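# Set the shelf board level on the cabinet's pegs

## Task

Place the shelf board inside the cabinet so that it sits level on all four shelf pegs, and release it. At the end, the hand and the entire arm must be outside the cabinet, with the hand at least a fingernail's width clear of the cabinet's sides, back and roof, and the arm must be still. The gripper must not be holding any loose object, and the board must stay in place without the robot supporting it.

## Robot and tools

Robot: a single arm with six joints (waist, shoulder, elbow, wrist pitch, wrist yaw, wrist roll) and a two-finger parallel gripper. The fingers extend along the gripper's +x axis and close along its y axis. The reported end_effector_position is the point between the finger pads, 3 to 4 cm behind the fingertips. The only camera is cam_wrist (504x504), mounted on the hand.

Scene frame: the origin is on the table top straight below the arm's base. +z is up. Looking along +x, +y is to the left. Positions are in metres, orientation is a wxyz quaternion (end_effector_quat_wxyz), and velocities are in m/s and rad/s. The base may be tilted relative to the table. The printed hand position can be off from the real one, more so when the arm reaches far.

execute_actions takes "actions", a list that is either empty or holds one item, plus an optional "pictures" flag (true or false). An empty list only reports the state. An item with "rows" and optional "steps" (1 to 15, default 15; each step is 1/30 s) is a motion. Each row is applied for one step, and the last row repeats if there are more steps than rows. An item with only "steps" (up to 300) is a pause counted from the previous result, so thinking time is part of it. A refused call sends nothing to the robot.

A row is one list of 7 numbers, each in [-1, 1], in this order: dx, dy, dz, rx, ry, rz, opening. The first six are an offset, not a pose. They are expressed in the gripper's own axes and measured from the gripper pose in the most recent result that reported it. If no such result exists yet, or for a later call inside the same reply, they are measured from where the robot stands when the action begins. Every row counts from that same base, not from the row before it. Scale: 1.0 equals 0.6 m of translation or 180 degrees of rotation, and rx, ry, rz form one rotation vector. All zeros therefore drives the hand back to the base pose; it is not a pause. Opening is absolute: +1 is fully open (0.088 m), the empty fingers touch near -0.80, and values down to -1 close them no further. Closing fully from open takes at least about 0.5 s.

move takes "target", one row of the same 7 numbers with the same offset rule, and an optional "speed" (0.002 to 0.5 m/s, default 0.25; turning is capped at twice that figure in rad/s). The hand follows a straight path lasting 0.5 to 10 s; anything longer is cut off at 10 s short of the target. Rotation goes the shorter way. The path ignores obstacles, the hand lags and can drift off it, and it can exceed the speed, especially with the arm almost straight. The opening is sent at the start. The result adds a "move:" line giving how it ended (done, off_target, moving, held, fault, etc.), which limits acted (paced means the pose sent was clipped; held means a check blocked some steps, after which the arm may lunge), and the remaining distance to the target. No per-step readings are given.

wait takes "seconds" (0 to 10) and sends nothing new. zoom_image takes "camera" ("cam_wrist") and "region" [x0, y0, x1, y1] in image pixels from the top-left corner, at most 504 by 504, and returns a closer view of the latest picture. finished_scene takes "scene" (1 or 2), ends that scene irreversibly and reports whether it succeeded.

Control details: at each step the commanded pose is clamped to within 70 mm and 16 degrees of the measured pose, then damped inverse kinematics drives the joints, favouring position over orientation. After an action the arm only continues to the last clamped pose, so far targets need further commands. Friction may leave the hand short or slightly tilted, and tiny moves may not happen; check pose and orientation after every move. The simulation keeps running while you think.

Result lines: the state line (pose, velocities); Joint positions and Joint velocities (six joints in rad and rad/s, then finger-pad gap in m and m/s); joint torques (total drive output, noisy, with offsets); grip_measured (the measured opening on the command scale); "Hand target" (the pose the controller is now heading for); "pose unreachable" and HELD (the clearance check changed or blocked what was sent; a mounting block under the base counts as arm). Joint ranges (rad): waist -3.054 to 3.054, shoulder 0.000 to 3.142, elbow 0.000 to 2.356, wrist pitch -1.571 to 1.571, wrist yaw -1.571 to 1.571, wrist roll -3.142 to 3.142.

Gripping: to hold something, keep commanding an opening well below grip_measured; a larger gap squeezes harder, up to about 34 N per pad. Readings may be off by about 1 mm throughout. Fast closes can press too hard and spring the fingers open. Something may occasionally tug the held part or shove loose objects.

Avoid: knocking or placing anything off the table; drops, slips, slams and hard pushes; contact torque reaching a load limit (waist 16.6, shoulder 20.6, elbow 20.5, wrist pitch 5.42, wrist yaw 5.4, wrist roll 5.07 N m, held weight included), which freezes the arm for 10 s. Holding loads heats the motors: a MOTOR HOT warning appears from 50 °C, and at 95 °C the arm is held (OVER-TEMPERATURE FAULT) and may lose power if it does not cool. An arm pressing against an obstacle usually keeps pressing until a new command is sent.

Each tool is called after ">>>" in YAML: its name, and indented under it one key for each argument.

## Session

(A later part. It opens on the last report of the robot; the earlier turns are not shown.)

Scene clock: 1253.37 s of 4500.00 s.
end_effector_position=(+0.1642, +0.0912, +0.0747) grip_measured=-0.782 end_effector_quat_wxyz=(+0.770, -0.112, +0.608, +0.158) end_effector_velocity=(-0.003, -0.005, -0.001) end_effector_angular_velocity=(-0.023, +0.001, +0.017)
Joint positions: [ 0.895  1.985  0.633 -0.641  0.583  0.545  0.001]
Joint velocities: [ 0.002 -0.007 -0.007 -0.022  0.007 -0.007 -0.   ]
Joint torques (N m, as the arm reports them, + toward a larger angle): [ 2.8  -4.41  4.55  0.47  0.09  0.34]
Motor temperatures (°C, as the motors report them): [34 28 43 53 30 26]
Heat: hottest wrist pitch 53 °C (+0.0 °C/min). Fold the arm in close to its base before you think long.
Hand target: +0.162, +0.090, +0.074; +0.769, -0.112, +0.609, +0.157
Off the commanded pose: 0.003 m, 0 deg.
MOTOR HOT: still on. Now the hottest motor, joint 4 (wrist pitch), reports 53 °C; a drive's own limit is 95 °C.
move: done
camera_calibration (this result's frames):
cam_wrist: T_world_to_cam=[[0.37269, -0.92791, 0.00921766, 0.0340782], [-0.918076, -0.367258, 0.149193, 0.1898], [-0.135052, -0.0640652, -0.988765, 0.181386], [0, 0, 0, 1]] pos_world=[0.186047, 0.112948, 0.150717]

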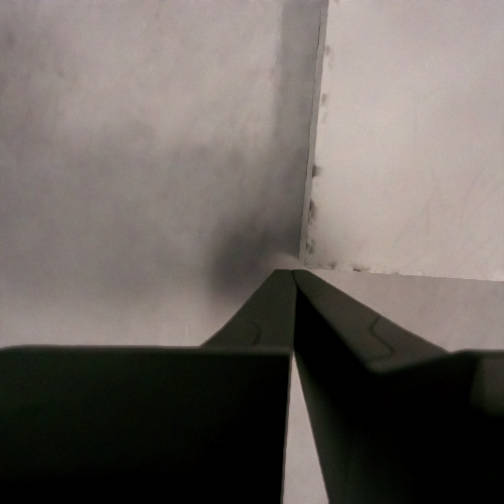

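>>> move:
  target: [-0.006,-0.266,-0.045,0.515,0,0,-0.8]
  speed: 0.2

Scene clock: 1260.73 s of 4500.00 s.
end_effector_position=(+0.1979, -0.0636, +0.0683) grip_measured=-0.782 end_effector_quat_wxyz=(+0.616, +0.475, +0.538, -0.326) end_effector_velocity=(-0.002, -0.002, -0.002) end_effector_angular_velocity=(-0.008, +0.010, -0.009)
Joint positions: [ 0.294  1.317  0.54  -0.756  0.702  1.402  0.001]
Joint velocities: [-0.007 -0.002 -0.002 -0.007  0.007  0.007 -0.   ]
Joint torques (N m, as the arm reports them, + toward a larger angle): [ 2.44 -2.56  5.62  0.45  0.04  0.27]
Motor temperatures (°C, as the motors report them): [34 28 42 51 30 26]
Heat: hottest wrist pitch 51 °C (-4.0 °C/min). Fold the arm in close to its base before you think long.
Hand target: +0.200, -0.066, +0.070; +0.613, +0.481, +0.533, -0.329
Off the commanded pose: 0.004 m, 1 deg.
MOTOR HOT: still on. Now the hottest motor, joint 4 (wrist pitch), reports 51 °C; a drive's own limit is 95 °C.
move: done
camera_calibration (this result's frames):
cam_wrist: T_world_to_cam=[[-0.918193, -0.339149, -0.204696, 0.185437], [-0.394552, 0.829099, 0.396136, 0.120426], [0.0353644, 0.444493, -0.895084, 0.161824], [0, 0, 0, 1]] pos_world=[0.212058, -0.108884, 0.135099]

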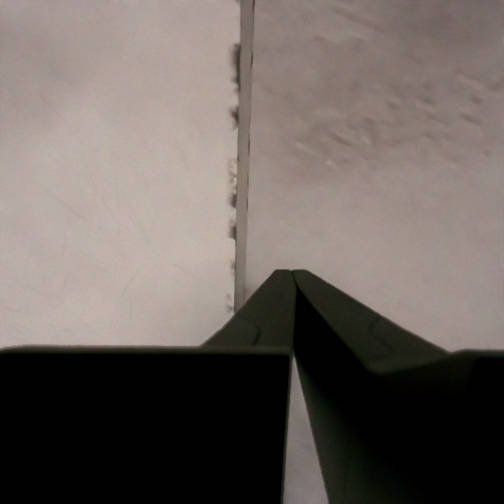

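>>> move:
  target: [0.028,-0.018,0,0,0,0.061,-0.8]
  speed: 0.04

Scene clock: 1269.27 s of 4500.00 s.
end_effector_position=(+0.1937, -0.0659, +0.0514) grip_measured=-0.782 end_effector_quat_wxyz=(+0.645, +0.525, +0.487, -0.266) end_effector_velocity=(-0.000, -0.003, -0.000) end_effector_angular_velocity=(-0.018, -0.012, +0.013)
Joint positions: [ 0.169  1.056  0.328 -0.471  0.617  1.104  0.001]
Joint velocities: [-0.007 -0.017 -0.007  0.007  0.007 -0.037 -0.   ]
Joint torques (N m, as the arm reports them, + toward a larger angle): [ 1.75 -1.79  3.76  0.94 -0.13 -0.29]
Motor temperatures (°C, as the motors report them): [34 27 42 48 30 26]
Heat: hottest wrist pitch 48 °C (-10.1 °C/min). Fold the arm in close to its base before you think long.
Hand target: +0.192, -0.065, +0.050; +0.645, +0.524, +0.489, -0.265
Off the commanded pose: 0.003 m, 0 deg.
MOTOR HOT: still on. Now the hottest motor, joint 4 (wrist pitch), reports 48 °C; a drive's own limit is 95 °C.
After step 90, 2.90 s passed at rest.
move: done
camera_calibration (this result's frames):
cam_wrist: T_world_to_cam=[[-0.866355, -0.310996, -0.390782, 0.178714], [-0.457775, 0.807323, 0.372386, 0.139459], [0.199677, 0.501509, -0.841794, 0.117106], [0, 0, 0, 1]] pos_world=[0.195287, -0.115739, 0.116485]

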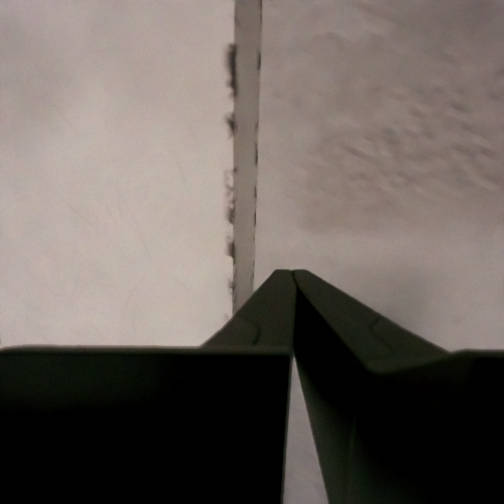

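>>> move:
  target: [0.013,-0.006,0,0,0,0,-0.8]
  speed: 0.02

>>> move:
  target: [0.010,0.020,0,0,0,0,-0.8]
  speed: 0.012

Scene clock: 1273.83 s of 4500.00 s.
end_effector_position=(+0.1959, -0.0674, +0.0457) grip_measured=-0.782 end_effector_quat_wxyz=(+0.645, +0.530, +0.482, -0.267) end_effector_velocity=(+0.002, +0.000, -0.001) end_effector_angular_velocity=(+0.006, -0.009, -0.008)
Joint positions: [ 0.132  1.058  0.307 -0.412  0.604  1.063  0.001]
Joint velocities: [-0.007 -0.002 -0.007  0.022 -0.007 -0.007 -0.   ]
Joint torques (N m, as the arm reports them, + toward a larger angle): [ 1.67 -0.64  3.68  0.95 -0.24 -0.2 ]
Motor temperatures (°C, as the motors report them): [33 27 41 47 30 26]
Heat: hottest wrist pitch 47 °C (-12.0 °C/min).
Hand target: +0.194, -0.066, +0.043; +0.645, +0.526, +0.487, -0.266
Off the commanded pose: 0.004 m, 1 deg.
MOTOR HOT: cleared. Now the hottest motor, joint 4 (wrist pitch), reports 47 °C.
After step 90, 0.87 s passed at rest.
move: done
camera_calibration (this result's frames):
cam_wrist: T_world_to_cam=[[-0.866492, -0.30039, -0.398694, 0.179061], [-0.451683, 0.811849, 0.369977, 0.142991], [0.212542, 0.500666, -0.839142, 0.109955], [0, 0, 0, 1]] pos_world=[0.196372, -0.11735, 0.110755]

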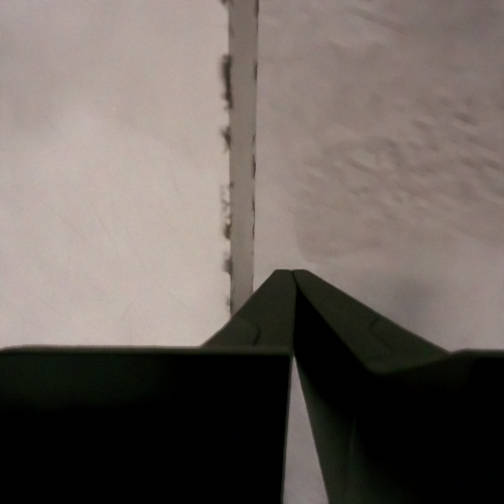

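Scene clock: 1275.17 s of 4500.00 s.
end_effector_position=(+0.2061, -0.0625, +0.0439) grip_measured=-0.782 end_effector_quat_wxyz=(+0.645, +0.528, +0.485, -0.266) end_effector_velocity=(+0.001, -0.001, -0.001) end_effector_angular_velocity=(-0.009, +0.000, +0.001)
Joint positions: [ 0.137  1.144  0.327 -0.355  0.605  1.067  0.001]
Joint velocities: [-0.002  0.007  0.002  0.007  0.007 -0.007 -0.   ]
Joint torques (N m, as the arm reports them, + toward a larger angle): [ 2.11 -0.99  5.79  0.97 -0.05  0.3 ]
Motor temperatures (°C, as the motors report them): [33 27 41 47 30 26]
Heat: hottest wrist pitch 47 °C (-13.2 °C/min).
Hand target: +0.208, -0.063, +0.045; +0.645, +0.530, +0.482, -0.267
Off the commanded pose: 0.003 m, 0 deg.
move: done
camera_calibration (this result's frames):
cam_wrist: T_world_to_cam=[[-0.865824, -0.306521, -0.395467, 0.187975], [-0.455832, 0.809133, 0.370838, 0.144913], [0.206315, 0.501347, -0.840289, 0.105218], [0, 0, 0, 1]] pos_world=[0.207102, -0.112386, 0.109012]

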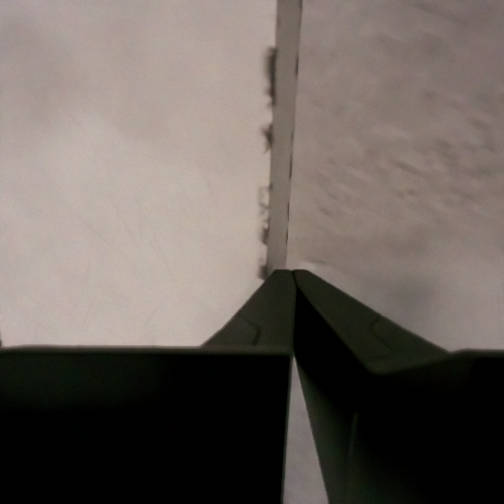

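>>> execute_actions:
  actions:
    - {"rows":[[0.0014,0.003,0,0,0,0,-0.8],[0.0028,0.006,0,0,0,0,-0.8],[0.0042,0.009,0,0,0,0,-0.8],[0.0056,0.012,0,0,0,0,-0.8],[0.007,0.015,0,0,0,0,-0.8],[0.0084,0.018,0,0,0,0,-0.8],[0.0091,0.0196,0,0,0,0,-0.8],[0.0091,0.0196,0,0,0,0,-0.8],[0.0079,0.0202,0,0,0,0,-0.8],[0.0067,0.0207,0,0,0,0,-0.8],[0.0055,0.0213,0,0,0,0,-0.8],[0.0043,0.0218,0,0,0,0,-0.8],[0.0031,0.0224,0,0,0,0,-0.8],[0.0019,0.023,0,0,0,0,-0.8],[0.0007,0.0235,0,0,0,0,-0.8]]}
  pictures: false

>>> wait:
  seconds: 0.7

Scene clock: 1279.90 s of 4500.00 s.
end_effector_position=(+0.2151, -0.0582, +0.0452) grip_measured=-0.782 end_effector_quat_wxyz=(+0.645, +0.524, +0.488, -0.267) end_effector_velocity=(-0.002, +0.005, +0.017) end_effector_angular_velocity=(+0.002, +0.025, +0.040)
Joint positions: [ 0.156  1.217  0.358 -0.333  0.615  1.088  0.001]
Joint velocities: [ 0.09   0.002  0.071 -0.168  0.022  0.095 -0.   ]
Joint torques (N m, as the arm reports them, + toward a larger angle): [ 2.71 -1.46  6.01  0.75 -0.08  0.15]
Motor temperatures (°C, as the motors report them): [33 27 41 46 30 26]
Heat: hottest wrist pitch 46 °C (-15.2 °C/min).
Hand target: +0.218, -0.058, +0.049; +0.645, +0.528, +0.485, -0.266
Off the commanded pose: 0.005 m, 1 deg.
Steps of this call (steps 1 to 90: nothing new was sent; then 1.23 s passed at rest; steps 91 to 105: all 15 steps of this action). Readings (end_effector_position):
91: (+0.2064, -0.0624, +0.0439)
92: (+0.2066, -0.0621, +0.0437)
94: (+0.2077, -0.0614, +0.0429)
98: (+0.2125, -0.0593, +0.0423)
105: the state above

Scene clock: 1280.60 s of 4500.00 s.
end_effector_position=(+0.2160, -0.0580, +0.0474) grip_measured=-0.782 end_effector_quat_wxyz=(+0.646, +0.525, +0.487, -0.266) end_effector_velocity=(-0.002, +0.002, -0.002) end_effector_angular_velocity=(-0.004, +0.005, +0.029)
Joint positions: [ 0.165  1.217  0.365 -0.344  0.617  1.097  0.001]
Joint velocities: [-0.002  0.002 -0.002 -0.007 -0.007 -0.022  0.   ]
Joint torques (N m, as the arm reports them, + toward a larger angle): [ 2.54 -1.49  5.65  0.67 -0.11  0.26]
Motor temperatures (°C, as the motors report them): [33 27 41 46 30 26]
Heat: hottest wrist pitch 46 °C (-15.1 °C/min).
Hand target: +0.218, -0.058, +0.049; +0.645, +0.528, +0.485, -0.266
Off the commanded pose: 0.003 m, 0 deg.
Steps of this call (steps 1 to 21: nothing new was sent). Readings (end_effector_position):
1: (+0.2153, -0.0581, +0.0458)
2: (+0.2156, -0.0581, +0.0464)
4: (+0.2158, -0.0580, +0.0469)
8: (+0.2159, -0.0579, +0.0473)
21: the state above
camera_calibration (this result's frames):
cam_wrist: T_world_to_cam=[[-0.865827, -0.31242, -0.390816, 0.198698], [-0.458695, 0.807629, 0.370586, 0.145036], [0.199856, 0.500128, -0.842573, 0.105228], [0, 0, 0, 1]] pos_world=[0.217535, -0.107686, 0.112569]

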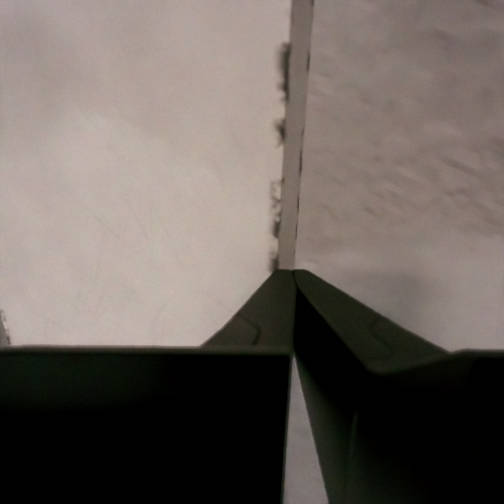

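>>> execute_actions:
  actions:
    - {"rows":[[0.006,0,0,0,0,0,-0.8],[0.0074,0.001,0,0,0,0,-0.8],[0.0088,0.004,0,0,0,0,-0.8],[0.0102,0.007,0,0,0,0,-0.8],[0.0116,0.010,0,0,0,0,-0.8],[0.013,0.013,0,0,0,0,-0.8],[0.0144,0.016,0,0,0,0,-0.8],[0.0151,0.0175,0,0,0,0,-0.8],[0.0151,0.0175,0,0,0,0,-0.8],[0.0151,0.0175,0,0,0,0,-0.8],[0.0151,0.0175,0,0,0,0,-0.8],[0.0151,0.0175,0,0,0,0,-0.8]]}

Scene clock: 1284.23 s of 4500.00 s.
end_effector_position=(+0.2164, -0.0568, +0.0450) grip_measured=-0.782 end_effector_quat_wxyz=(+0.654, +0.508, +0.491, -0.271) end_effector_velocity=(-0.000, +0.000, +0.001) end_effector_angular_velocity=(-0.011, -0.000, +0.014)
Joint positions: [ 0.179  1.254  0.369 -0.337  0.648  1.094  0.001]
Joint velocities: [ 0.007  0.002  0.002 -0.007  0.007 -0.007 -0.   ]
Joint torques (N m, as the arm reports them, + toward a larger angle): [ 0.69  3.07  6.51  4.17 -1.08 -0.13]
Motor temperatures (°C, as the motors report them): [33 27 41 46 30 26]
Heat: hottest wrist pitch 46 °C (-16.2 °C/min).
Hand target: +0.227, -0.054, +0.045; +0.646, +0.524, +0.487, -0.266
Off the commanded pose: 0.013 m, 2 deg.
Steps of this call (steps 1 to 90: nothing new was sent; then 0.13 s passed at rest; steps 91 to 105: all 15 steps of this action). Readings (end_effector_position):
91: (+0.2160, -0.0579, +0.0473)
92: (+0.2164, -0.0580, +0.0471)
94: (+0.2161, -0.0577, +0.0463)
98: (+0.2162, -0.0571, +0.0451)
105: the state above
camera_calibration (this result's frames):
cam_wrist: T_world_to_cam=[[-0.864052, -0.341621, -0.369743, 0.195503], [-0.469783, 0.811121, 0.348406, 0.148748], [0.180883, 0.474739, -0.861338, 0.106038], [0, 0, 0, 1]] pos_world=[0.219623, -0.104205, 0.111796]

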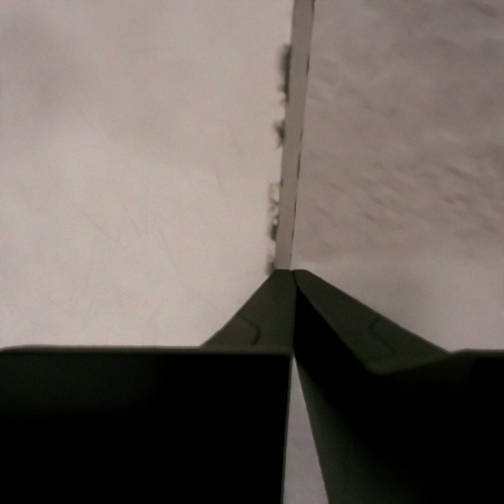

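>>> execute_actions:
  actions:
    - {"rows":[[0.0051,0.0142,0,0,0,0,-0.8],[0.0039,0.0147,0,0,0,0,-0.8],[0.0027,0.0153,0,0,0,0,-0.8],[0.0015,0.0158,0,0,0,0,-0.8],[0.0003,0.0164,0,0,0,0,-0.8],[-0.0009,0.017,0,0,0,0,-0.8],[-0.0021,0.0175,0,0,0,0,-0.8],[-0.0033,0.0181,0,0,0,0,-0.8],[-0.0045,0.0186,0,0,0,0,-0.8],[-0.0057,0.0192,0,0,0,0,-0.8],[-0.0069,0.0198,0,0,0,0,-0.8],[-0.0081,0.0203,0,0,0,0,-0.8],[-0.0093,0.0209,0,0,0,0,-0.8],[-0.0105,0.0214,0,0,0,0,-0.8],[-0.0117,0.022,0,0,0,0,-0.8]]}
  pictures: false

>>> wait:
  seconds: 0.7

Scene clock: 1289.80 s of 4500.00 s.
end_effector_position=(+0.2177, -0.0552, +0.0486) grip_measured=-0.782 end_effector_quat_wxyz=(+0.653, +0.497, +0.498, -0.278) end_effector_velocity=(+0.014, +0.027, +0.032) end_effector_angular_velocity=(+0.132, -0.068, +0.052)
Joint positions: [ 0.21   1.292  0.405 -0.387  0.673  1.14   0.001]
Joint velocities: [ 0.125  0.002  0.076 -0.095 -0.11   0.095 -0.   ]
Joint torques (N m, as the arm reports them, + toward a larger angle): [ 3.28 -1.42  6.62  1.28 -0.34  0.23]
Motor temperatures (°C, as the motors report them): [33 27 41 53 31 26]
Heat: hottest wrist pitch 53 °C (-10.0 °C/min). Fold the arm in close to its base before you think long.
Hand target: +0.225, -0.053, +0.056; +0.654, +0.508, +0.491, -0.271
Off the commanded pose: 0.011 m, 2 deg.
MOTOR HOT: a motor reached 50 °C. Now the hottest motor, joint 4 (wrist pitch), reports 53 °C. The temperature limit of the motors' drives, at which the controller stops the arm, is 95 °C. To cool a motor, set the load down, stop pushing, or move to a pose that needs little force.
Steps of this call (steps 1 to 90: nothing new was sent; then 2.07 s passed at rest; steps 91 to 105: all 15 steps of this action). Readings (end_effector_position):
91: (+0.2166, -0.0570, +0.0449)
92: (+0.2166, -0.0570, +0.0450)
94: (+0.2169, -0.0570, +0.0454)
98: (+0.2172, -0.0571, +0.0459)
105: the state above

Scene clock: 1290.50 s of 4500.00 s.
end_effector_position=(+0.2234, -0.0536, +0.0551) grip_measured=-0.782 end_effector_quat_wxyz=(+0.655, +0.505, +0.493, -0.271) end_effector_velocity=(+0.001, +0.003, +0.000) end_effector_angular_velocity=(+0.019, -0.006, +0.008)
Joint positions: [ 0.227  1.292  0.421 -0.389  0.664  1.149  0.001]
Joint velocities: [-0.002 -0.002 -0.002  0.007 -0.022 -0.007 -0.   ]
Joint torques (N m, as the arm reports them, + toward a larger angle): [ 2.78 -1.65  5.59  0.63 -0.11  0.26]
Motor temperatures (°C, as the motors report them): [33 27 41 52 31 26]
Heat: hottest wrist pitch 52 °C (-11.1 °C/min). Fold the arm in close to its base before you think long.
Hand target: +0.225, -0.053, +0.056; +0.654, +0.508, +0.491, -0.271
Off the commanded pose: 0.002 m, 0 deg.
MOTOR HOT: still on. Now the hottest motor, joint 4 (wrist pitch), reports 52 °C; a drive's own limit is 95 °C.
Steps of this call (steps 1 to 21: nothing new was sent). Readings (end_effector_position):
1: (+0.2183, -0.0544, +0.0496)
2: (+0.2200, -0.0535, +0.0515)
4: (+0.2229, -0.0536, +0.0543)
8: (+0.2235, -0.0536, +0.0551)
21: the state above
camera_calibration (this result's frames):
cam_wrist: T_world_to_cam=[[-0.863523, -0.346052, -0.366845, 0.205895], [-0.472289, 0.809988, 0.347652, 0.146471], [0.176835, 0.473462, -0.862881, 0.112856], [0, 0, 0, 1]] pos_world=[0.227015, -0.100823, 0.121992]

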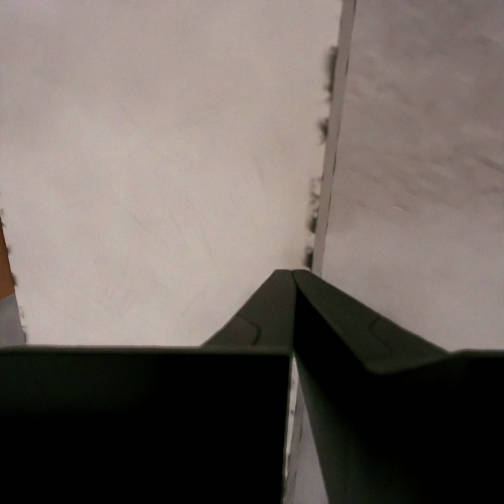

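>>> move:
  target: [-0.045,0.02,0,0,0,0,-0.8]
  speed: 0.1

>>> move:
  target: [-0.008,-0.05,0.088,-0.473,0.0447,-0.0374,0.2]
  speed: 0.2

Scene clock: 1314.47 s of 4500.00 s.
end_effector_position=(+0.2218, -0.0521, +0.0816) grip_measured=-0.782 end_effector_quat_wxyz=(+0.655, +0.501, +0.497, -0.270) end_effector_velocity=(-0.001, -0.001, +0.002) end_effector_angular_velocity=(-0.003, +0.006, -0.010)
Joint positions: [ 0.338  1.285  0.511 -0.585  0.692  1.285  0.001]
Joint velocities: [ 0.007 -0.002  0.007 -0.022  0.007  0.022 -0.   ]
Joint torques (N m, as the arm reports them, + toward a larger angle): [ 2.48 -2.01  6.22  0.71 -0.04  0.2 ]
Motor temperatures (°C, as the motors report them): [33 26 40 46 30 26]
Heat: hottest wrist pitch 46 °C (-7.0 °C/min).
Hand target: +0.224, -0.053, +0.084; +0.654, +0.505, +0.493, -0.271
Off the commanded pose: 0.004 m, 1 deg.
MOTOR HOT: cleared. Now the hottest motor, joint 4 (wrist pitch), reports 46 °C.
After step 90, 20.17 s passed at rest.
move: done
camera_calibration (this result's frames):
cam_wrist: T_world_to_cam=[[-0.862856, -0.355784, -0.359023, 0.213443], [-0.477668, 0.806225, 0.349049, 0.136166], [0.165267, 0.472672, -0.865602, 0.138087], [0, 0, 0, 1]] pos_world=[0.226391, -0.0991104, 0.14863]

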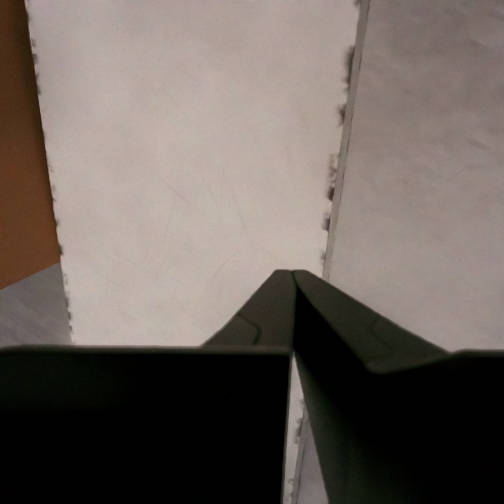

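Scene clock: 1318.60 s of 4500.00 s.
end_effector_position=(+0.2132, -0.1092, +0.0734) grip_measured=+0.200 end_effector_quat_wxyz=(+0.770, -0.084, +0.617, +0.137) end_effector_velocity=(-0.002, +0.000, -0.001) end_effector_angular_velocity=(+0.002, +0.008, +0.023)
Joint positions: [ 0.121  1.246  0.648 -0.801  0.685 -0.344  0.049]
Joint velocities: [-0.007 -0.002 -0.002 -0.007 -0.007 -0.022 -0.   ]
Joint torques (N m, as the arm reports them, + toward a larger angle): [ 2.47 -2.72  5.61  0.4  -0.05 -0.25]
Motor temperatures (°C, as the motors report them): [33 26 40 45 30 26]
Heat: hottest wrist pitch 45 °C (-6.0 °C/min).
Hand target: +0.215, -0.112, +0.075; +0.772, -0.084, +0.615, +0.135
Off the commanded pose: 0.004 m, 0 deg.
move: done
camera_calibration (this result's frames):
cam_wrist: T_world_to_cam=[[0.307914, -0.951355, -0.0106006, -0.157426], [-0.938719, -0.3056, 0.15942, 0.171777], [-0.154905, -0.0391368, -0.987154, 0.180713], [0, 0, 0, 1]] pos_world=[0.237718, -0.0902007, 0.149338]

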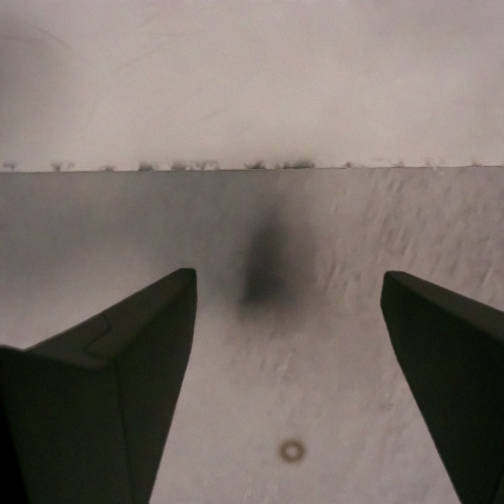

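>>> move:
  target: [0.05,-0.008,-0.006,-0.005,0,0,0.2]
  speed: 0.04

>>> move:
  target: [0.008,0,0.03,0,0,0,0.2]
  speed: 0.015

Scene clock: 1321.83 s of 4500.00 s.
end_effector_position=(+0.2196, -0.1138, +0.0464) grip_measured=+0.200 end_effector_quat_wxyz=(+0.774, -0.087, +0.612, +0.137) end_effector_velocity=(-0.000, -0.001, -0.002) end_effector_angular_velocity=(+0.002, -0.000, +0.009)
Joint positions: [-0.001  1.264  0.582 -0.607  0.659 -0.511  0.049]
Joint velocities: [-0.012 -0.002 -0.002  0.007 -0.007 -0.022  0.   ]
Joint torques (N m, as the arm reports them, + toward a larger angle): [ 2.37 -1.84  3.53  0.73 -0.17 -0.2 ]
Motor temperatures (°C, as the motors report them): [33 26 40 45 30 26]
Heat: hottest wrist pitch 45 °C (-5.1 °C/min).
Hand target: +0.217, -0.112, +0.043; +0.770, -0.090, +0.615, +0.142
Off the commanded pose: 0.004 m, 1 deg.
move: done
camera_calibration (this result's frames):
cam_wrist: T_world_to_cam=[[0.311165, -0.950352, -0.00265655, -0.165014], [-0.939607, -0.308064, 0.149115, 0.181057], [-0.14253, -0.0439032, -0.988816, 0.151627], [0, 0, 0, 1]] pos_world=[0.243081, -0.0943877, 0.122494]

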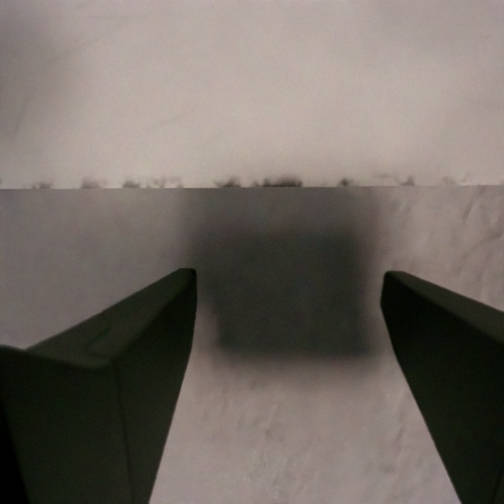

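Scene clock: 1323.30 s of 4500.00 s.
end_effector_position=(+0.2347, -0.1079, +0.0450) grip_measured=+0.200 end_effector_quat_wxyz=(+0.773, -0.089, +0.613, +0.139) end_effector_velocity=(+0.002, +0.000, +0.000) end_effector_angular_velocity=(+0.009, -0.004, -0.013)
Joint positions: [ 0.015  1.351  0.621 -0.577  0.663 -0.494  0.049]
Joint velocities: [-0.002  0.002  0.002  0.007 -0.007  0.007 -0.   ]
Joint torques (N m, as the arm reports them, + toward a larger angle): [ 3.22 -2.11  5.3   0.65 -0.07  0.36]
Motor temperatures (°C, as the motors report them): [33 26 40 44 30 26]
Heat: hottest wrist pitch 44 °C (-6.0 °C/min).
Hand target: +0.237, -0.108, +0.046; +0.774, -0.088, +0.612, +0.137
Off the commanded pose: 0.003 m, 0 deg.
move: done
camera_calibration (this result's frames):
cam_wrist: T_world_to_cam=[[0.316634, -0.948539, -0.00415195, -0.16512], [-0.937385, -0.313575, 0.151594, 0.196046], [-0.145095, -0.044108, -0.988434, 0.153237], [0, 0, 0, 1]] pos_world=[0.258287, -0.0883887, 0.121059]

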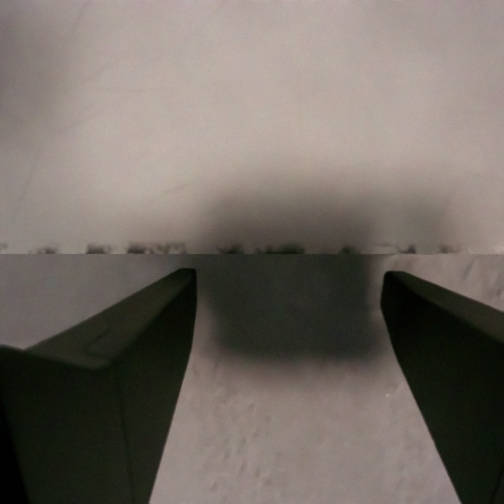

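>>> execute_actions:
  actions:
    - {"rows":[[0.005,0,0.003,0,0,0,0.2],[0.0055,0,0.006,0,0,0,0.2],[0.006,0,0.009,0,0,0,0.2],[0.0065,0,0.012,0,0,0,0.2],[0.007,0,0.015,0,0,0,0.2],[0.0075,0,0.018,0,0,0,0.2],[0.008,0,0.021,0,0,0,0.2],[0.0085,0,0.024,0,0,0,0.2],[0.009,0,0.027,0,0,0,0.2],[0.009,0,0.027,0,0,0,0.2],[0.009,0,0.027,0,0,0,0.2],[0.009,0,0.027,0,0,0,0.2]]}

Scene clock: 1326.47 s of 4500.00 s.
end_effector_position=(+0.2425, -0.1054, +0.0403) grip_measured=+0.199 end_effector_quat_wxyz=(+0.764, -0.099, +0.622, +0.139) end_effector_velocity=(-0.005, +0.002, -0.002) end_effector_angular_velocity=(+0.002, +0.045, +0.068)
Joint positions: [ 0.018  1.42   0.649 -0.564  0.683 -0.488  0.049]
Joint velocities: [-0.002  0.027  0.027 -0.066 -0.007 -0.022 -0.   ]
Joint torques (N m, as the arm reports them, + toward a larger angle): [ 3.81 -2.27  5.85  1.48 -0.62  0.31]
Motor temperatures (°C, as the motors report them): [33 26 40 44 30 26]
Heat: hottest wrist pitch 44 °C (-5.0 °C/min).
Hand target: +0.251, -0.103, +0.044; +0.773, -0.089, +0.613, +0.139
Off the commanded pose: 0.009 m, 2 deg.
Steps of this call (steps 1 to 80: nothing new was sent; steps 81 to 95: all 15 steps of this action). Readings (end_effector_position):
81: (+0.2353, -0.1079, +0.0450)
82: (+0.2361, -0.1076, +0.0448)
84: (+0.2377, -0.1068, +0.0439)
88: (+0.2389, -0.1057, +0.0416)
95: the state above
camera_calibration (this result's frames):
cam_wrist: T_world_to_cam=[[0.328503, -0.944473, 0.00750209, -0.168221], [-0.929952, -0.322044, 0.177416, 0.201081], [-0.165148, -0.0652583, -0.984107, 0.15234], [0, 0, 0, 1]] pos_world=[0.267416, -0.0841817, 0.115506]

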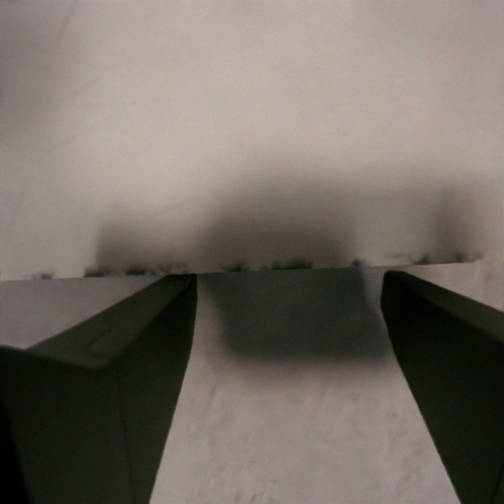

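>>> execute_actions:
  actions:
    - {"rows":[[0.003,0,0.02,0.012,-0.004,0,0.2],[0.003,0,0.02,0.012,-0.004,0,0.2],[0.003,0,0.02,0.012,-0.004,0,0.2],[0.003,0,0.02,0.012,-0.004,0,0.2],[0.002,0,0.0202,0.012,-0.006,0,0.2],[0.0007,0,0.0204,0.012,-0.006,0,0.2],[-0.0006,0,0.0206,0.012,-0.006,0,0.2],[-0.0019,0,0.0208,0.012,-0.008,0,0.2],[-0.0032,0,0.021,0.012,-0.008,0,0.2],[-0.0045,0,0.0212,0.012,-0.008,0,0.2],[-0.0058,0,0.0214,0.012,-0.008,0,0.2],[-0.0071,0,0.0216,0.012,-0.008,0,0.2],[-0.0084,0,0.0218,0.012,-0.008,0,0.2],[-0.0097,0,0.022,0.012,-0.008,0,0.2],[-0.011,0,0.0222,0.012,-0.008,0,0.2]]}
  pictures: false

>>> wait:
  seconds: 0.7

Scene clock: 1331.47 s of 4500.00 s.
end_effector_position=(+0.2426, -0.1051, +0.0398) grip_measured=+0.198 end_effector_quat_wxyz=(+0.759, -0.095, +0.631, +0.128) end_effector_velocity=(-0.006, +0.005, +0.015) end_effector_angular_velocity=(+0.019, +0.036, +0.033)
Joint positions: [ 0.027  1.441  0.661 -0.58   0.702 -0.445  0.049]
Joint velocities: [ 0.056 -0.002  0.051 -0.154 -0.007  0.081  0.   ]
Joint torques (N m, as the arm reports them, + toward a larger angle): [ 4.79 -3.29  6.88  1.35 -0.82  0.53]
Motor temperatures (°C, as the motors report them): [33 26 40 44 30 26]
Heat: hottest wrist pitch 44 °C (-4.0 °C/min).
Hand target: +0.253, -0.102, +0.049; +0.774, -0.083, +0.615, +0.129
Off the commanded pose: 0.015 m, 3 deg.
Steps of this call (steps 1 to 90: nothing new was sent; then 1.50 s passed at rest; steps 91 to 105: all 15 steps of this action). Readings (end_effector_position):
91: (+0.2425, -0.1051, +0.0400)
92: (+0.2424, -0.1051, +0.0397)
94: (+0.2427, -0.1049, +0.0388)
98: (+0.2427, -0.1048, +0.0386)
105: the state above

Scene clock: 1332.17 s of 4500.00 s.
end_effector_position=(+0.2425, -0.1047, +0.0413) grip_measured=+0.198 end_effector_quat_wxyz=(+0.759, -0.095, +0.631, +0.129) end_effector_velocity=(-0.002, +0.001, -0.001) end_effector_angular_velocity=(+0.006, +0.005, +0.012)
Joint positions: [ 0.032  1.441  0.665 -0.591  0.702 -0.438  0.049]
Joint velocities: [-0.002 -0.002 -0.002 -0.007 -0.007 -0.007 -0.   ]
Joint torques (N m, as the arm reports them, + toward a larger angle): [ 4.76 -3.37  6.64  1.39 -0.78  0.48]
Motor temperatures (°C, as the motors report them): [33 26 40 44 30 26]
Heat: hottest wrist pitch 44 °C (-3.0 °C/min).
Hand target: +0.253, -0.102, +0.050; +0.774, -0.082, +0.615, +0.129
Off the commanded pose: 0.014 m, 3 deg.
Steps of this call (steps 1 to 21: nothing new was sent). Readings (end_effector_position):
1: (+0.2425, -0.1049, +0.0403)
2: (+0.2425, -0.1048, +0.0407)
4: (+0.2424, -0.1047, +0.0410)
8: (+0.2425, -0.1048, +0.0413)
21: the state above
camera_calibration (this result's frames):
cam_wrist: T_world_to_cam=[[0.310153, -0.950628, 0.0105216, -0.16382], [-0.932347, -0.301988, 0.198826, 0.202934], [-0.185832, -0.0714763, -0.979978, 0.157541], [0, 0, 0, 1]] pos_world=[0.269291, -0.083188, 0.115762]

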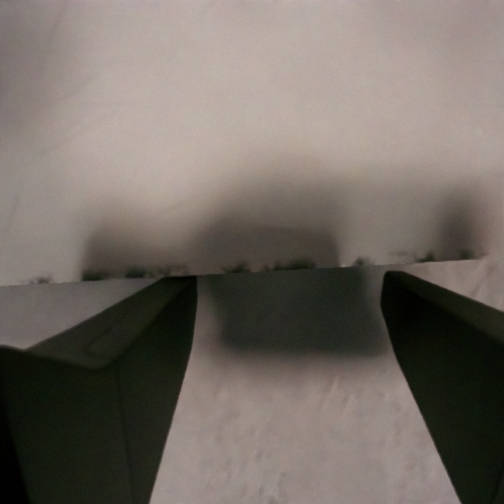

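>>> execute_actions:
  actions:
    - {"rows":[[-0.0077,0,0.0206,0.01,-0.008,0,0.2],[-0.009,0,0.0208,0.01,-0.008,0,0.2],[-0.0103,0,0.021,0.01,-0.008,0,0.2],[-0.0116,0,0.0212,0.01,-0.008,0,0.2],[-0.0129,0,0.0214,0.01,-0.008,0,0.2],[-0.0142,0,0.0216,0.01,-0.008,0,0.2],[-0.0155,0,0.0218,0.01,-0.008,0,0.2],[-0.0168,0,0.022,0.01,-0.008,0,0.2],[-0.0181,0,0.0222,0.01,-0.008,0,0.2],[-0.0194,0,0.0224,0.01,-0.008,0,0.2],[-0.0207,0,0.0226,0.01,-0.008,0,0.2],[-0.022,0,0.0228,0.01,-0.008,0,0.2],[-0.0233,0,0.023,0.01,-0.008,0,0.2],[-0.0246,0,0.0232,0.01,-0.008,0,0.2],[-0.0259,0,0.0234,0.01,-0.008,0,0.2]]}
  pictures: false

>>> wait:
  seconds: 0.7

Scene clock: 1339.23 s of 4500.00 s.
end_effector_position=(+0.2422, -0.1040, +0.0492) grip_measured=+0.199 end_effector_quat_wxyz=(+0.754, -0.094, +0.639, +0.123) end_effector_velocity=(-0.001, +0.005, +0.022) end_effector_angular_velocity=(+0.015, +0.011, +0.036)
Joint positions: [ 0.067  1.452  0.698 -0.661  0.72  -0.37   0.049]
Joint velocities: [ 0.076 -0.002  0.066 -0.154 -0.007  0.081 -0.   ]
Joint torques (N m, as the arm reports them, + toward a larger angle): [ 4.94 -3.3   6.76  1.47 -0.62  0.52]
Motor temperatures (°C, as the motors report them): [34 26 41 44 31 26]
Heat: hottest wrist pitch 44 °C (-2.0 °C/min).
Hand target: +0.253, -0.102, +0.059; +0.768, -0.082, +0.624, +0.121
Off the commanded pose: 0.015 m, 3 deg.
Steps of this call (steps 1 to 90: nothing new was sent; then 3.57 s passed at rest; steps 91 to 105: all 15 steps of this action). Readings (end_effector_position):
91: (+0.2424, -0.1047, +0.0414)
92: (+0.2424, -0.1046, +0.0416)
94: (+0.2424, -0.1046, +0.0420)
98: (+0.2423, -0.1044, +0.0445)
105: the state above

Scene clock: 1339.93 s of 4500.00 s.
end_effector_position=(+0.2422, -0.1039, +0.0511) grip_measured=+0.199 end_effector_quat_wxyz=(+0.753, -0.094, +0.639, +0.124) end_effector_velocity=(+0.000, +0.002, -0.001) end_effector_angular_velocity=(+0.021, -0.002, +0.000)
Joint positions: [ 0.073  1.452  0.704 -0.673  0.722 -0.362  0.049]
Joint velocities: [-0.007 -0.002 -0.002  0.007 -0.022 -0.007 -0.   ]
Joint torques (N m, as the arm reports them, + toward a larger angle): [ 4.82 -3.16  6.97  1.51 -0.63  0.46]
Motor temperatures (°C, as the motors report them): [34 26 41 44 31 26]
Heat: hottest wrist pitch 44 °C (-2.0 °C/min).
Hand target: +0.253, -0.102, +0.059; +0.768, -0.081, +0.624, +0.121
Off the commanded pose: 0.014 m, 3 deg.
Steps of this call (steps 1 to 21: nothing new was sent). Readings (end_effector_position):
1: (+0.2422, -0.1039, +0.0499)
2: (+0.2422, -0.1039, +0.0503)
4: (+0.2422, -0.1040, +0.0507)
8: (+0.2422, -0.1039, +0.0510)
21: the state above
camera_calibration (this result's frames):
cam_wrist: T_world_to_cam=[[0.301305, -0.953424, 0.0140621, -0.161395], [-0.931513, -0.291166, 0.21796, 0.200942], [-0.203713, -0.0787713, -0.975857, 0.170482], [0, 0, 0, 1]] pos_world=[0.270539, -0.0819412, 0.124839]

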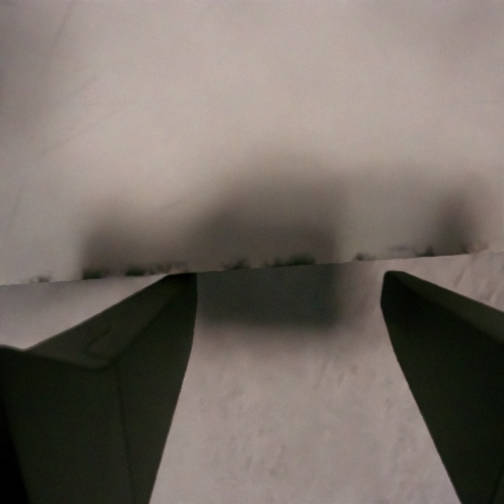

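>>> execute_actions:
  actions:
    - {"rows":[[-0.0077,0,0.0206,0.005,-0.012,0,0.2],[-0.0092,0,0.0208,0.004,-0.012,0,0.2],[-0.0107,0,0.021,0.003,-0.012,0,0.2],[-0.0122,0,0.0212,0.002,-0.012,0,0.2],[-0.0137,0,0.0214,0.001,-0.012,0,0.2],[-0.0152,0,0.0216,0,-0.012,0,0.2],[-0.0167,0,0.0218,-0.001,-0.012,0,0.2],[-0.0182,0,0.022,-0.002,-0.012,0,0.2],[-0.0197,0,0.0222,-0.003,-0.012,0,0.2],[-0.0212,0,0.0224,-0.004,-0.012,0,0.2],[-0.0227,0,0.0226,-0.005,-0.012,0,0.2],[-0.0242,0,0.0228,-0.006,-0.012,0,0.2],[-0.0257,0,0.023,-0.007,-0.012,0,0.2],[-0.0272,0,0.0232,-0.008,-0.012,0,0.2],[-0.0287,0,0.0234,-0.008,-0.012,0,0.2]]}
  pictures: false

>>> wait:
  seconds: 0.7

Scene clock: 1346.13 s of 4500.00 s.
end_effector_position=(+0.2436, -0.1028, +0.0610) grip_measured=+0.199 end_effector_quat_wxyz=(+0.752, -0.110, +0.636, +0.134) end_effector_velocity=(+0.003, +0.005, +0.026) end_effector_angular_velocity=(+0.020, -0.005, +0.074)
Joint positions: [ 0.11   1.454  0.733 -0.731  0.73  -0.354  0.049]
Joint velocities: [ 0.081 -0.002  0.081 -0.154 -0.022  0.037 -0.   ]
Joint torques (N m, as the arm reports them, + toward a larger angle): [ 4.6  -3.07  6.98  1.38 -0.49  0.46]
Motor temperatures (°C, as the motors report them): [35 26 41 44 31 26]
Heat: hottest wrist pitch 44 °C (-4.0 °C/min).
Hand target: +0.253, -0.101, +0.070; +0.764, -0.101, +0.623, +0.134
Off the commanded pose: 0.013 m, 2 deg.
Steps of this call (steps 1 to 90: nothing new was sent; then 2.70 s passed at rest; steps 91 to 105: all 15 steps of this action). Readings (end_effector_position):
91: (+0.2423, -0.1039, +0.0512)
92: (+0.2423, -0.1038, +0.0513)
94: (+0.2424, -0.1038, +0.0519)
98: (+0.2427, -0.1034, +0.0549)
105: the state above

Scene clock: 1346.83 s of 4500.00 s.
end_effector_position=(+0.2439, -0.1026, +0.0634) grip_measured=+0.199 end_effector_quat_wxyz=(+0.752, -0.113, +0.635, +0.137) end_effector_velocity=(-0.001, -0.000, +0.000) end_effector_angular_velocity=(+0.006, +0.003, +0.008)
Joint positions: [ 0.118  1.454  0.74  -0.744  0.731 -0.351  0.049]
Joint velocities: [-0.002 -0.002  0.002 -0.007 -0.007 -0.007 -0.   ]
Joint torques (N m, as the arm reports them, + toward a larger angle): [ 4.36 -2.99  6.83  1.31 -0.53  0.42]
Motor temperatures (°C, as the motors report them): [35 26 41 44 31 26]
Heat: hottest wrist pitch 44 °C (-6.0 °C/min).
Hand target: +0.253, -0.101, +0.070; +0.764, -0.101, +0.623, +0.134
Off the commanded pose: 0.011 m, 2 deg.
Steps of this call (steps 1 to 21: nothing new was sent). Readings (end_effector_position):
1: (+0.2436, -0.1028, +0.0618)
2: (+0.2437, -0.1027, +0.0623)
4: (+0.2438, -0.1026, +0.0630)
8: (+0.2439, -0.1026, +0.0633)
21: the state above
camera_calibration (this result's frames):
cam_wrist: T_world_to_cam=[[0.343313, -0.938871, 0.0256536, -0.170374], [-0.918861, -0.330089, 0.216187, 0.193258], [-0.194503, -0.0977918, -0.976015, 0.178813], [0, 0, 0, 1]] pos_world=[0.270848, -0.0786807, 0.137115]

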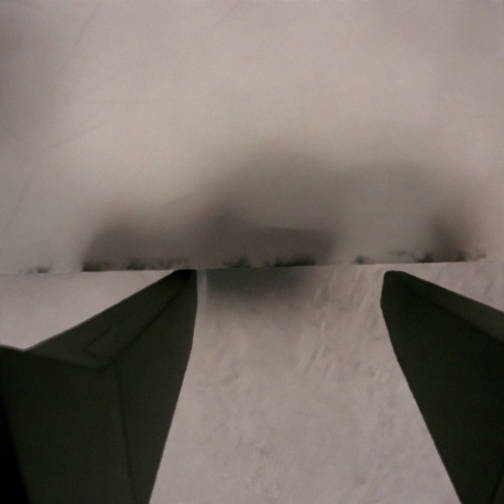

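>>> execute_actions:
  actions:
    - {"rows":[[-0.0081,0,0.0211,-0.004,-0.012,0,0.2],[-0.0096,0,0.0218,-0.004,-0.012,0,0.2],[-0.0112,0,0.0225,-0.004,-0.012,0,0.2],[-0.0128,0,0.0232,-0.004,-0.012,0,0.2],[-0.0144,0,0.0239,-0.004,-0.012,0,0.2],[-0.0159,0,0.0246,-0.004,-0.012,0,0.2],[-0.0175,0,0.0253,-0.004,-0.012,0,0.2],[-0.0191,0,0.026,-0.004,-0.012,0,0.2],[-0.0206,0,0.0267,-0.004,-0.012,0,0.2],[-0.0222,0,0.0274,-0.004,-0.012,0,0.2],[-0.0238,0,0.0281,-0.004,-0.012,0,0.2],[-0.0253,0,0.0288,-0.004,-0.012,0,0.2],[-0.0269,0,0.0295,-0.004,-0.012,0,0.2],[-0.0285,0,0.0302,-0.004,-0.012,0,0.2],[-0.0301,0,0.0309,-0.004,-0.012,0,0.2]]}
  pictures: false

>>> wait:
  seconds: 0.7

Scene clock: 1352.03 s of 4500.00 s.
end_effector_position=(+0.2468, -0.1010, +0.0748) grip_measured=+0.199 end_effector_quat_wxyz=(+0.749, -0.128, +0.633, +0.147) end_effector_velocity=(+0.003, +0.007, +0.029) end_effector_angular_velocity=(+0.024, +0.010, +0.032)
Joint positions: [ 0.159  1.468  0.782 -0.81   0.739 -0.331  0.049]
Joint velocities: [ 0.095  0.022  0.105 -0.183 -0.022  0.11  -0.   ]
Joint torques (N m, as the arm reports them, + toward a larger angle): [ 4.58 -2.18  7.32  1.87 -0.59  0.52]
Motor temperatures (°C, as the motors report them): [35 26 41 44 31 26]
Heat: hottest wrist pitch 44 °C (-8.0 °C/min).
Hand target: +0.258, -0.097, +0.084; +0.763, -0.115, +0.620, +0.143
Off the commanded pose: 0.015 m, 3 deg.
Steps of this call (steps 1 to 90: nothing new was sent; then 1.70 s passed at rest; steps 91 to 105: all 15 steps of this action). Readings (end_effector_position):
91: (+0.2440, -0.1025, +0.0636)
92: (+0.2441, -0.1025, +0.0638)
94: (+0.2445, -0.1023, +0.0648)
98: (+0.2453, -0.1018, +0.0679)
105: the state above

Scene clock: 1352.73 s of 4500.00 s.
end_effector_position=(+0.2474, -0.1007, +0.0775) grip_measured=+0.199 end_effector_quat_wxyz=(+0.749, -0.128, +0.633, +0.147) end_effector_velocity=(+0.000, -0.002, -0.001) end_effector_angular_velocity=(-0.005, +0.000, -0.019)
Joint positions: [ 0.168  1.47   0.791 -0.825  0.74  -0.321  0.049]
Joint velocities: [-0.007 -0.002 -0.002  0.007  0.007  0.007 -0.   ]
Joint torques (N m, as the arm reports them, + toward a larger angle): [ 4.55 -2.28  7.11  1.87 -0.48  0.54]
Motor temperatures (°C, as the motors report them): [35 26 41 44 31 26]
Heat: hottest wrist pitch 44 °C (-7.1 °C/min).
Hand target: +0.258, -0.097, +0.084; +0.763, -0.115, +0.620, +0.143
Off the commanded pose: 0.013 m, 3 deg.
Steps of this call (steps 1 to 21: nothing new was sent). Readings (end_effector_position):
1: (+0.2469, -0.1008, +0.0757)
2: (+0.2472, -0.1008, +0.0764)
4: (+0.2473, -0.1008, +0.0771)
8: (+0.2473, -0.1007, +0.0773)
21: the state above
camera_calibration (this result's frames):
cam_wrist: T_world_to_cam=[[0.376944, -0.925542, 0.0358483, -0.177949], [-0.906887, -0.360923, 0.217462, 0.187865], [-0.188331, -0.114481, -0.97541, 0.190164], [0, 0, 0, 1]] pos_world=[0.273263, -0.0751243, 0.151013]

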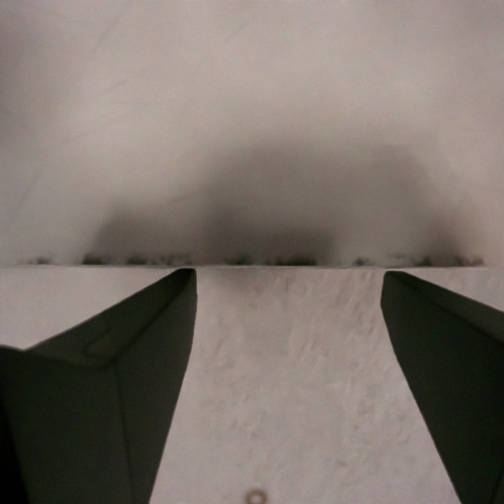

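Both in contact. Next stage (slope .4), hold yaw.

>>> execute_actions:
  actions:
    - {"rows":[[-0.0098,0,0.0209,0.004,-0.014,0,0.2],[-0.0114,0,0.0219,0.004,-0.014,0,0.2],[-0.0129,0,0.0228,0.004,-0.014,0,0.2],[-0.0144,0,0.0238,0.004,-0.014,0,0.2],[-0.016,0,0.0247,0.004,-0.014,0,0.2],[-0.0175,0,0.0256,0.004,-0.014,0,0.2],[-0.019,0,0.0266,0.004,-0.014,0,0.2],[-0.0205,0,0.0275,0.004,-0.014,0,0.2],[-0.0221,0,0.0285,0.004,-0.014,0,0.2],[-0.0236,0,0.0294,0.004,-0.014,0,0.2],[-0.0251,0,0.0303,0.004,-0.014,0,0.2],[-0.0267,0,0.0313,0.004,-0.014,0,0.2],[-0.0282,0,0.0322,0.004,-0.014,0,0.2],[-0.0297,0,0.0332,0.004,-0.014,0,0.2],[-0.0313,0,0.0341,0.004,-0.014,0,0.2]]}
  pictures: false

>>> wait:
  seconds: 0.7

>>> execute_actions:
  actions:
    - {"rows":[[-0.0081,0,0.0211,0.004,-0.014,0,0.2],[-0.0096,0,0.0226,0.004,-0.014,0,0.2],[-0.011,0,0.024,0.004,-0.014,0,0.2],[-0.0125,0,0.0254,0.004,-0.014,0,0.2],[-0.0139,0,0.0269,0.004,-0.014,0,0.2],[-0.0153,0,0.0283,0.004,-0.014,0,0.2],[-0.0168,0,0.0297,0.004,-0.014,0,0.2],[-0.0182,0,0.0311,0.004,-0.014,0,0.2],[-0.0197,0,0.0326,0.004,-0.014,0,0.2],[-0.0211,0,0.034,0.004,-0.014,0,0.2],[-0.0225,0,0.0354,0.004,-0.014,0,0.2],[-0.024,0,0.0369,0.004,-0.014,0,0.2],[-0.0254,0,0.0383,0.004,-0.014,0,0.2],[-0.0269,0,0.0397,0.004,-0.014,0,0.2],[-0.0283,0,0.0412,0.004,-0.014,0,0.2]]}
  pictures: false

>>> wait:
  seconds: 0.7

Scene clock: 1361.60 s of 4500.00 s.
end_effector_position=(+0.2512, -0.0983, +0.0906) grip_measured=+0.199 end_effector_quat_wxyz=(+0.751, -0.133, +0.629, +0.150) end_effector_velocity=(+0.010, +0.005, +0.032) end_effector_angular_velocity=(+0.008, -0.001, +0.020)
Joint positions: [ 0.212  1.483  0.836 -0.887  0.743 -0.279  0.049]
Joint velocities: [ 0.095  0.046  0.129 -0.168 -0.007  0.11   0.   ]
Joint torques (N m, as the arm reports them, + toward a larger angle): [ 4.52 -1.76  7.47  1.99 -0.43  0.43]
Motor temperatures (°C, as the motors report them): [36 26 42 45 31 26]
Heat: hottest wrist pitch 45 °C (-4.1 °C/min).
Hand target: +0.263, -0.094, +0.099; +0.764, -0.120, +0.617, +0.146
Off the commanded pose: 0.015 m, 3 deg.
Steps of this call (steps 1 to 90: nothing new was sent; then 5.37 s passed at rest; steps 91 to 105: all 15 steps of this action). Readings (end_effector_position):
91: (+0.2473, -0.1006, +0.0776)
92: (+0.2475, -0.1005, +0.0780)
94: (+0.2479, -0.1002, +0.0794)
98: (+0.2489, -0.0995, +0.0835)
105: the state above

Scene clock: 1362.30 s of 4500.00 s.
end_effector_position=(+0.2524, -0.0976, +0.0936) grip_measured=+0.200 end_effector_quat_wxyz=(+0.751, -0.133, +0.628, +0.151) end_effector_velocity=(+0.003, +0.001, +0.000) end_effector_angular_velocity=(+0.011, -0.013, -0.008)
Joint positions: [ 0.222  1.487  0.847 -0.9    0.742 -0.269  0.049]
Joint velocities: [-0.002 -0.002 -0.002  0.022 -0.007 -0.007 -0.   ]
Joint torques (N m, as the arm reports them, + toward a larger angle): [ 4.53 -1.3   7.31  2.12 -0.43  0.43]
Motor temperatures (°C, as the motors report them): [36 26 42 45 31 26]
Heat: hottest wrist pitch 45 °C (-4.0 °C/min).
Hand target: +0.263, -0.094, +0.099; +0.764, -0.120, +0.617, +0.147
Off the commanded pose: 0.013 m, 3 deg.
Steps of this call (steps 1 to 21: nothing new was sent). Readings (end_effector_position):
1: (+0.2516, -0.0981, +0.0915)
2: (+0.2519, -0.0978, +0.0924)
4: (+0.2522, -0.0978, +0.0932)
8: (+0.2524, -0.0977, +0.0935)
21: the state above
camera_calibration (this result's frames):
cam_wrist: T_world_to_cam=[[0.388303, -0.920636, 0.0406122, -0.180352], [-0.90429, -0.372182, 0.209142, 0.189054], [-0.177429, -0.117936, -0.977042, 0.204224], [0, 0, 0, 1]] pos_world=[0.277226, -0.071591, 0.167321]

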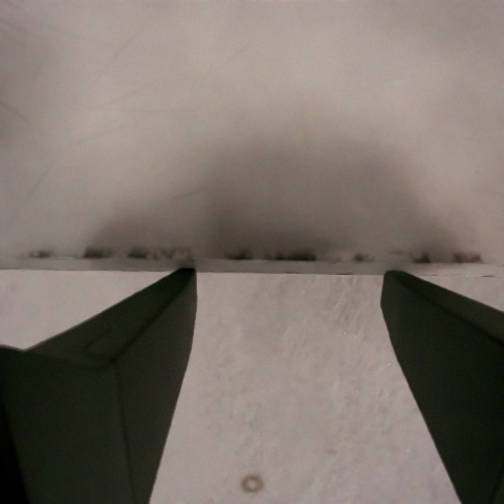

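Scene clock: 1362.80 s of 4500.00 s.
end_effector_position=(+0.2600, -0.0938, +0.1085) grip_measured=+0.200 end_effector_quat_wxyz=(+0.756, -0.136, +0.622, +0.154) end_effector_velocity=(+0.021, +0.011, +0.037) end_effector_angular_velocity=(+0.022, -0.027, +0.038)
Joint positions: [ 0.268  1.511  0.904 -0.953  0.741 -0.231  0.049]
Joint velocities: [ 0.105  0.081  0.164 -0.139 -0.022  0.081 -0.   ]
Joint torques (N m, as the arm reports them, + toward a larger angle): [ 4.37 -0.64  7.25  2.44 -0.25  0.26]
Motor temperatures (°C, as the motors report them): [36 26 42 45 31 26]
Heat: hottest wrist pitch 45 °C (-4.0 °C/min).
Hand target: +0.271, -0.089, +0.115; +0.766, -0.125, +0.612, +0.150
Off the commanded pose: 0.014 m, 2 deg.
Steps of this call (steps 1 to 15: all 15 steps of this action). Readings (end_effector_position):
1: (+0.2524, -0.0975, +0.0937)
2: (+0.2526, -0.0975, +0.0940)
4: (+0.2532, -0.0972, +0.0954)
8: (+0.2553, -0.0961, +0.1000)
15: the state above

Scene clock: 1363.50 s of 4500.00 s.
end_effector_position=(+0.2629, -0.0925, +0.1128) grip_measured=+0.200 end_effector_quat_wxyz=(+0.758, -0.136, +0.618, +0.155) end_effector_velocity=(-0.002, +0.000, -0.001) end_effector_angular_velocity=(+0.004, +0.008, +0.012)
Joint positions: [ 0.279  1.518  0.921 -0.963  0.738 -0.224  0.049]
Joint velocities: [-0.002 -0.002 -0.002 -0.007 -0.007 -0.007 -0.   ]
Joint torques (N m, as the arm reports them, + toward a larger angle): [ 3.98 -0.88  6.97  2.34 -0.21  0.42]
Motor temperatures (°C, as the motors report them): [36 26 42 45 31 26]
Heat: hottest wrist pitch 45 °C (-4.0 °C/min).
Hand target: +0.271, -0.089, +0.115; +0.766, -0.125, +0.612, +0.150
Off the commanded pose: 0.010 m, 2 deg.
Steps of this call (steps 1 to 21: nothing new was sent). Readings (end_effector_position):
1: (+0.2608, -0.0934, +0.1098)
2: (+0.2614, -0.0930, +0.1107)
4: (+0.2623, -0.0927, +0.1121)
8: (+0.2628, -0.0925, +0.1127)
21: the state above
camera_calibration (this result's frames):
cam_wrist: T_world_to_cam=[[0.396971, -0.916825, 0.042962, -0.182658], [-0.904892, -0.383114, 0.185458, 0.198213], [-0.153573, -0.112497, -0.981713, 0.220229], [0, 0, 0, 1]] pos_world=[0.285692, -0.0667524, 0.187288]

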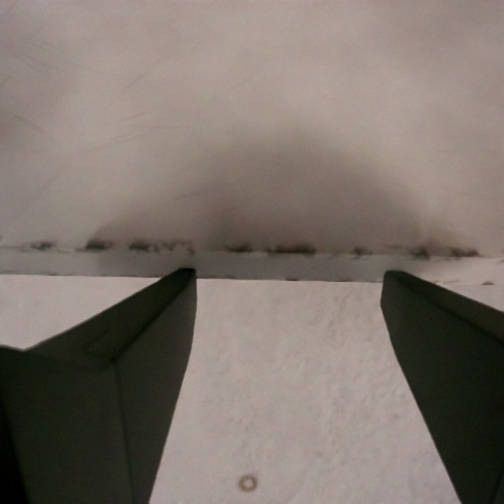

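>>> execute_actions:
  actions:
    - {"rows":[[-0.0051,0,0.0196,0.006,-0.012,0,0.2],[-0.0064,0,0.0216,0.006,-0.012,0,0.2],[-0.0078,0,0.0235,0.006,-0.012,0,0.2],[-0.0091,0,0.0254,0.006,-0.012,0,0.2],[-0.0105,0,0.0274,0.006,-0.012,0,0.2],[-0.0119,0,0.0293,0.006,-0.012,0,0.2],[-0.0132,0,0.0312,0.006,-0.012,0,0.2],[-0.0146,0,0.0331,0.006,-0.012,0,0.2],[-0.0159,0,0.0351,0.006,-0.012,0,0.2],[-0.0173,0,0.037,0.006,-0.012,0,0.2],[-0.0184,0,0.0389,0.006,-0.012,0,0.2],[-0.0194,0,0.0409,0.006,-0.012,0,0.2],[-0.0204,0,0.0428,0.006,-0.012,0,0.2],[-0.0214,0,0.0447,0.006,-0.012,0,0.2],[-0.0224,0,0.0467,0.006,-0.012,0,0.2]]}
  pictures: false

>>> wait:
  seconds: 0.7

Scene clock: 1369.87 s of 4500.00 s.
end_effector_position=(+0.2787, -0.0854, +0.1308) grip_measured=+0.200 end_effector_quat_wxyz=(+0.770, -0.132, +0.604, +0.157) end_effector_velocity=(+0.034, +0.017, +0.031) end_effector_angular_velocity=(+0.029, -0.021, +0.002)
Joint positions: [ 0.325  1.561  0.997 -0.987  0.732 -0.192  0.049]
Joint velocities: [ 0.076  0.139  0.188 -0.081 -0.022  0.081 -0.   ]
Joint torques (N m, as the arm reports them, + toward a larger angle): [ 3.51 -0.95  6.02  1.56 -0.06  0.46]
Motor temperatures (°C, as the motors report them): [36 26 42 47 30 26]
Heat: hottest wrist pitch 47 °C (+0.0 °C/min).
Hand target: +0.285, -0.082, +0.132; +0.771, -0.126, +0.605, +0.152
Off the commanded pose: 0.008 m, 1 deg.
Steps of this call (steps 1 to 90: nothing new was sent; then 2.87 s passed at rest; steps 91 to 105: all 15 steps of this action). Readings (end_effector_position):
91: (+0.2630, -0.0924, +0.1130)
92: (+0.2633, -0.0922, +0.1135)
94: (+0.2650, -0.0915, +0.1160)
98: (+0.2702, -0.0890, +0.1224)
105: the state above

Scene clock: 1370.57 s of 4500.00 s.
end_effector_position=(+0.2820, -0.0841, +0.1335) grip_measured=+0.200 end_effector_quat_wxyz=(+0.772, -0.130, +0.603, +0.156) end_effector_velocity=(-0.003, +0.002, -0.001) end_effector_angular_velocity=(+0.017, +0.011, +0.016)
Joint positions: [ 0.332  1.573  1.013 -0.992  0.731 -0.184  0.049]
Joint velocities: [-0.002 -0.002 -0.002 -0.007 -0.022 -0.007 -0.   ]
Joint torques (N m, as the arm reports them, + toward a larger angle): [ 3.55 -1.05  5.9   1.31 -0.01  0.42]
Motor temperatures (°C, as the motors report them): [36 26 42 47 30 26]
Heat: hottest wrist pitch 47 °C (+0.0 °C/min).
Hand target: +0.285, -0.082, +0.131; +0.771, -0.126, +0.605, +0.152
Off the commanded pose: 0.004 m, 1 deg.
Steps of this call (steps 1 to 21: nothing new was sent). Readings (end_effector_position):
1: (+0.2797, -0.0849, +0.1318)
2: (+0.2808, -0.0845, +0.1326)
4: (+0.2818, -0.0841, +0.1335)
8: (+0.2819, -0.0841, +0.1335)
21: the state above
camera_calibration (this result's frames):
cam_wrist: T_world_to_cam=[[0.389745, -0.919964, 0.042012, -0.181503], [-0.91349, -0.380413, 0.144297, 0.223022], [-0.116766, -0.0946165, -0.988642, 0.236423], [0, 0, 0, 1]] pos_world=[0.302074, -0.0597662, 0.209181]

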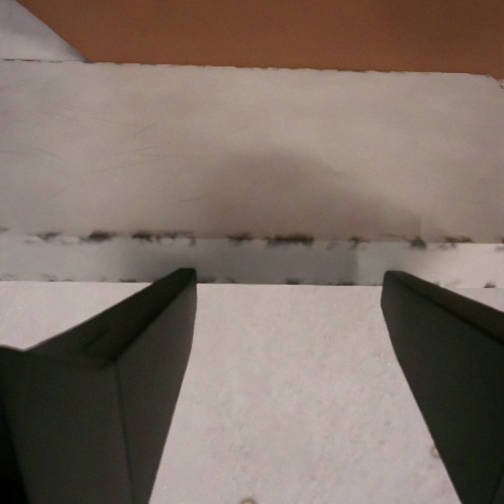

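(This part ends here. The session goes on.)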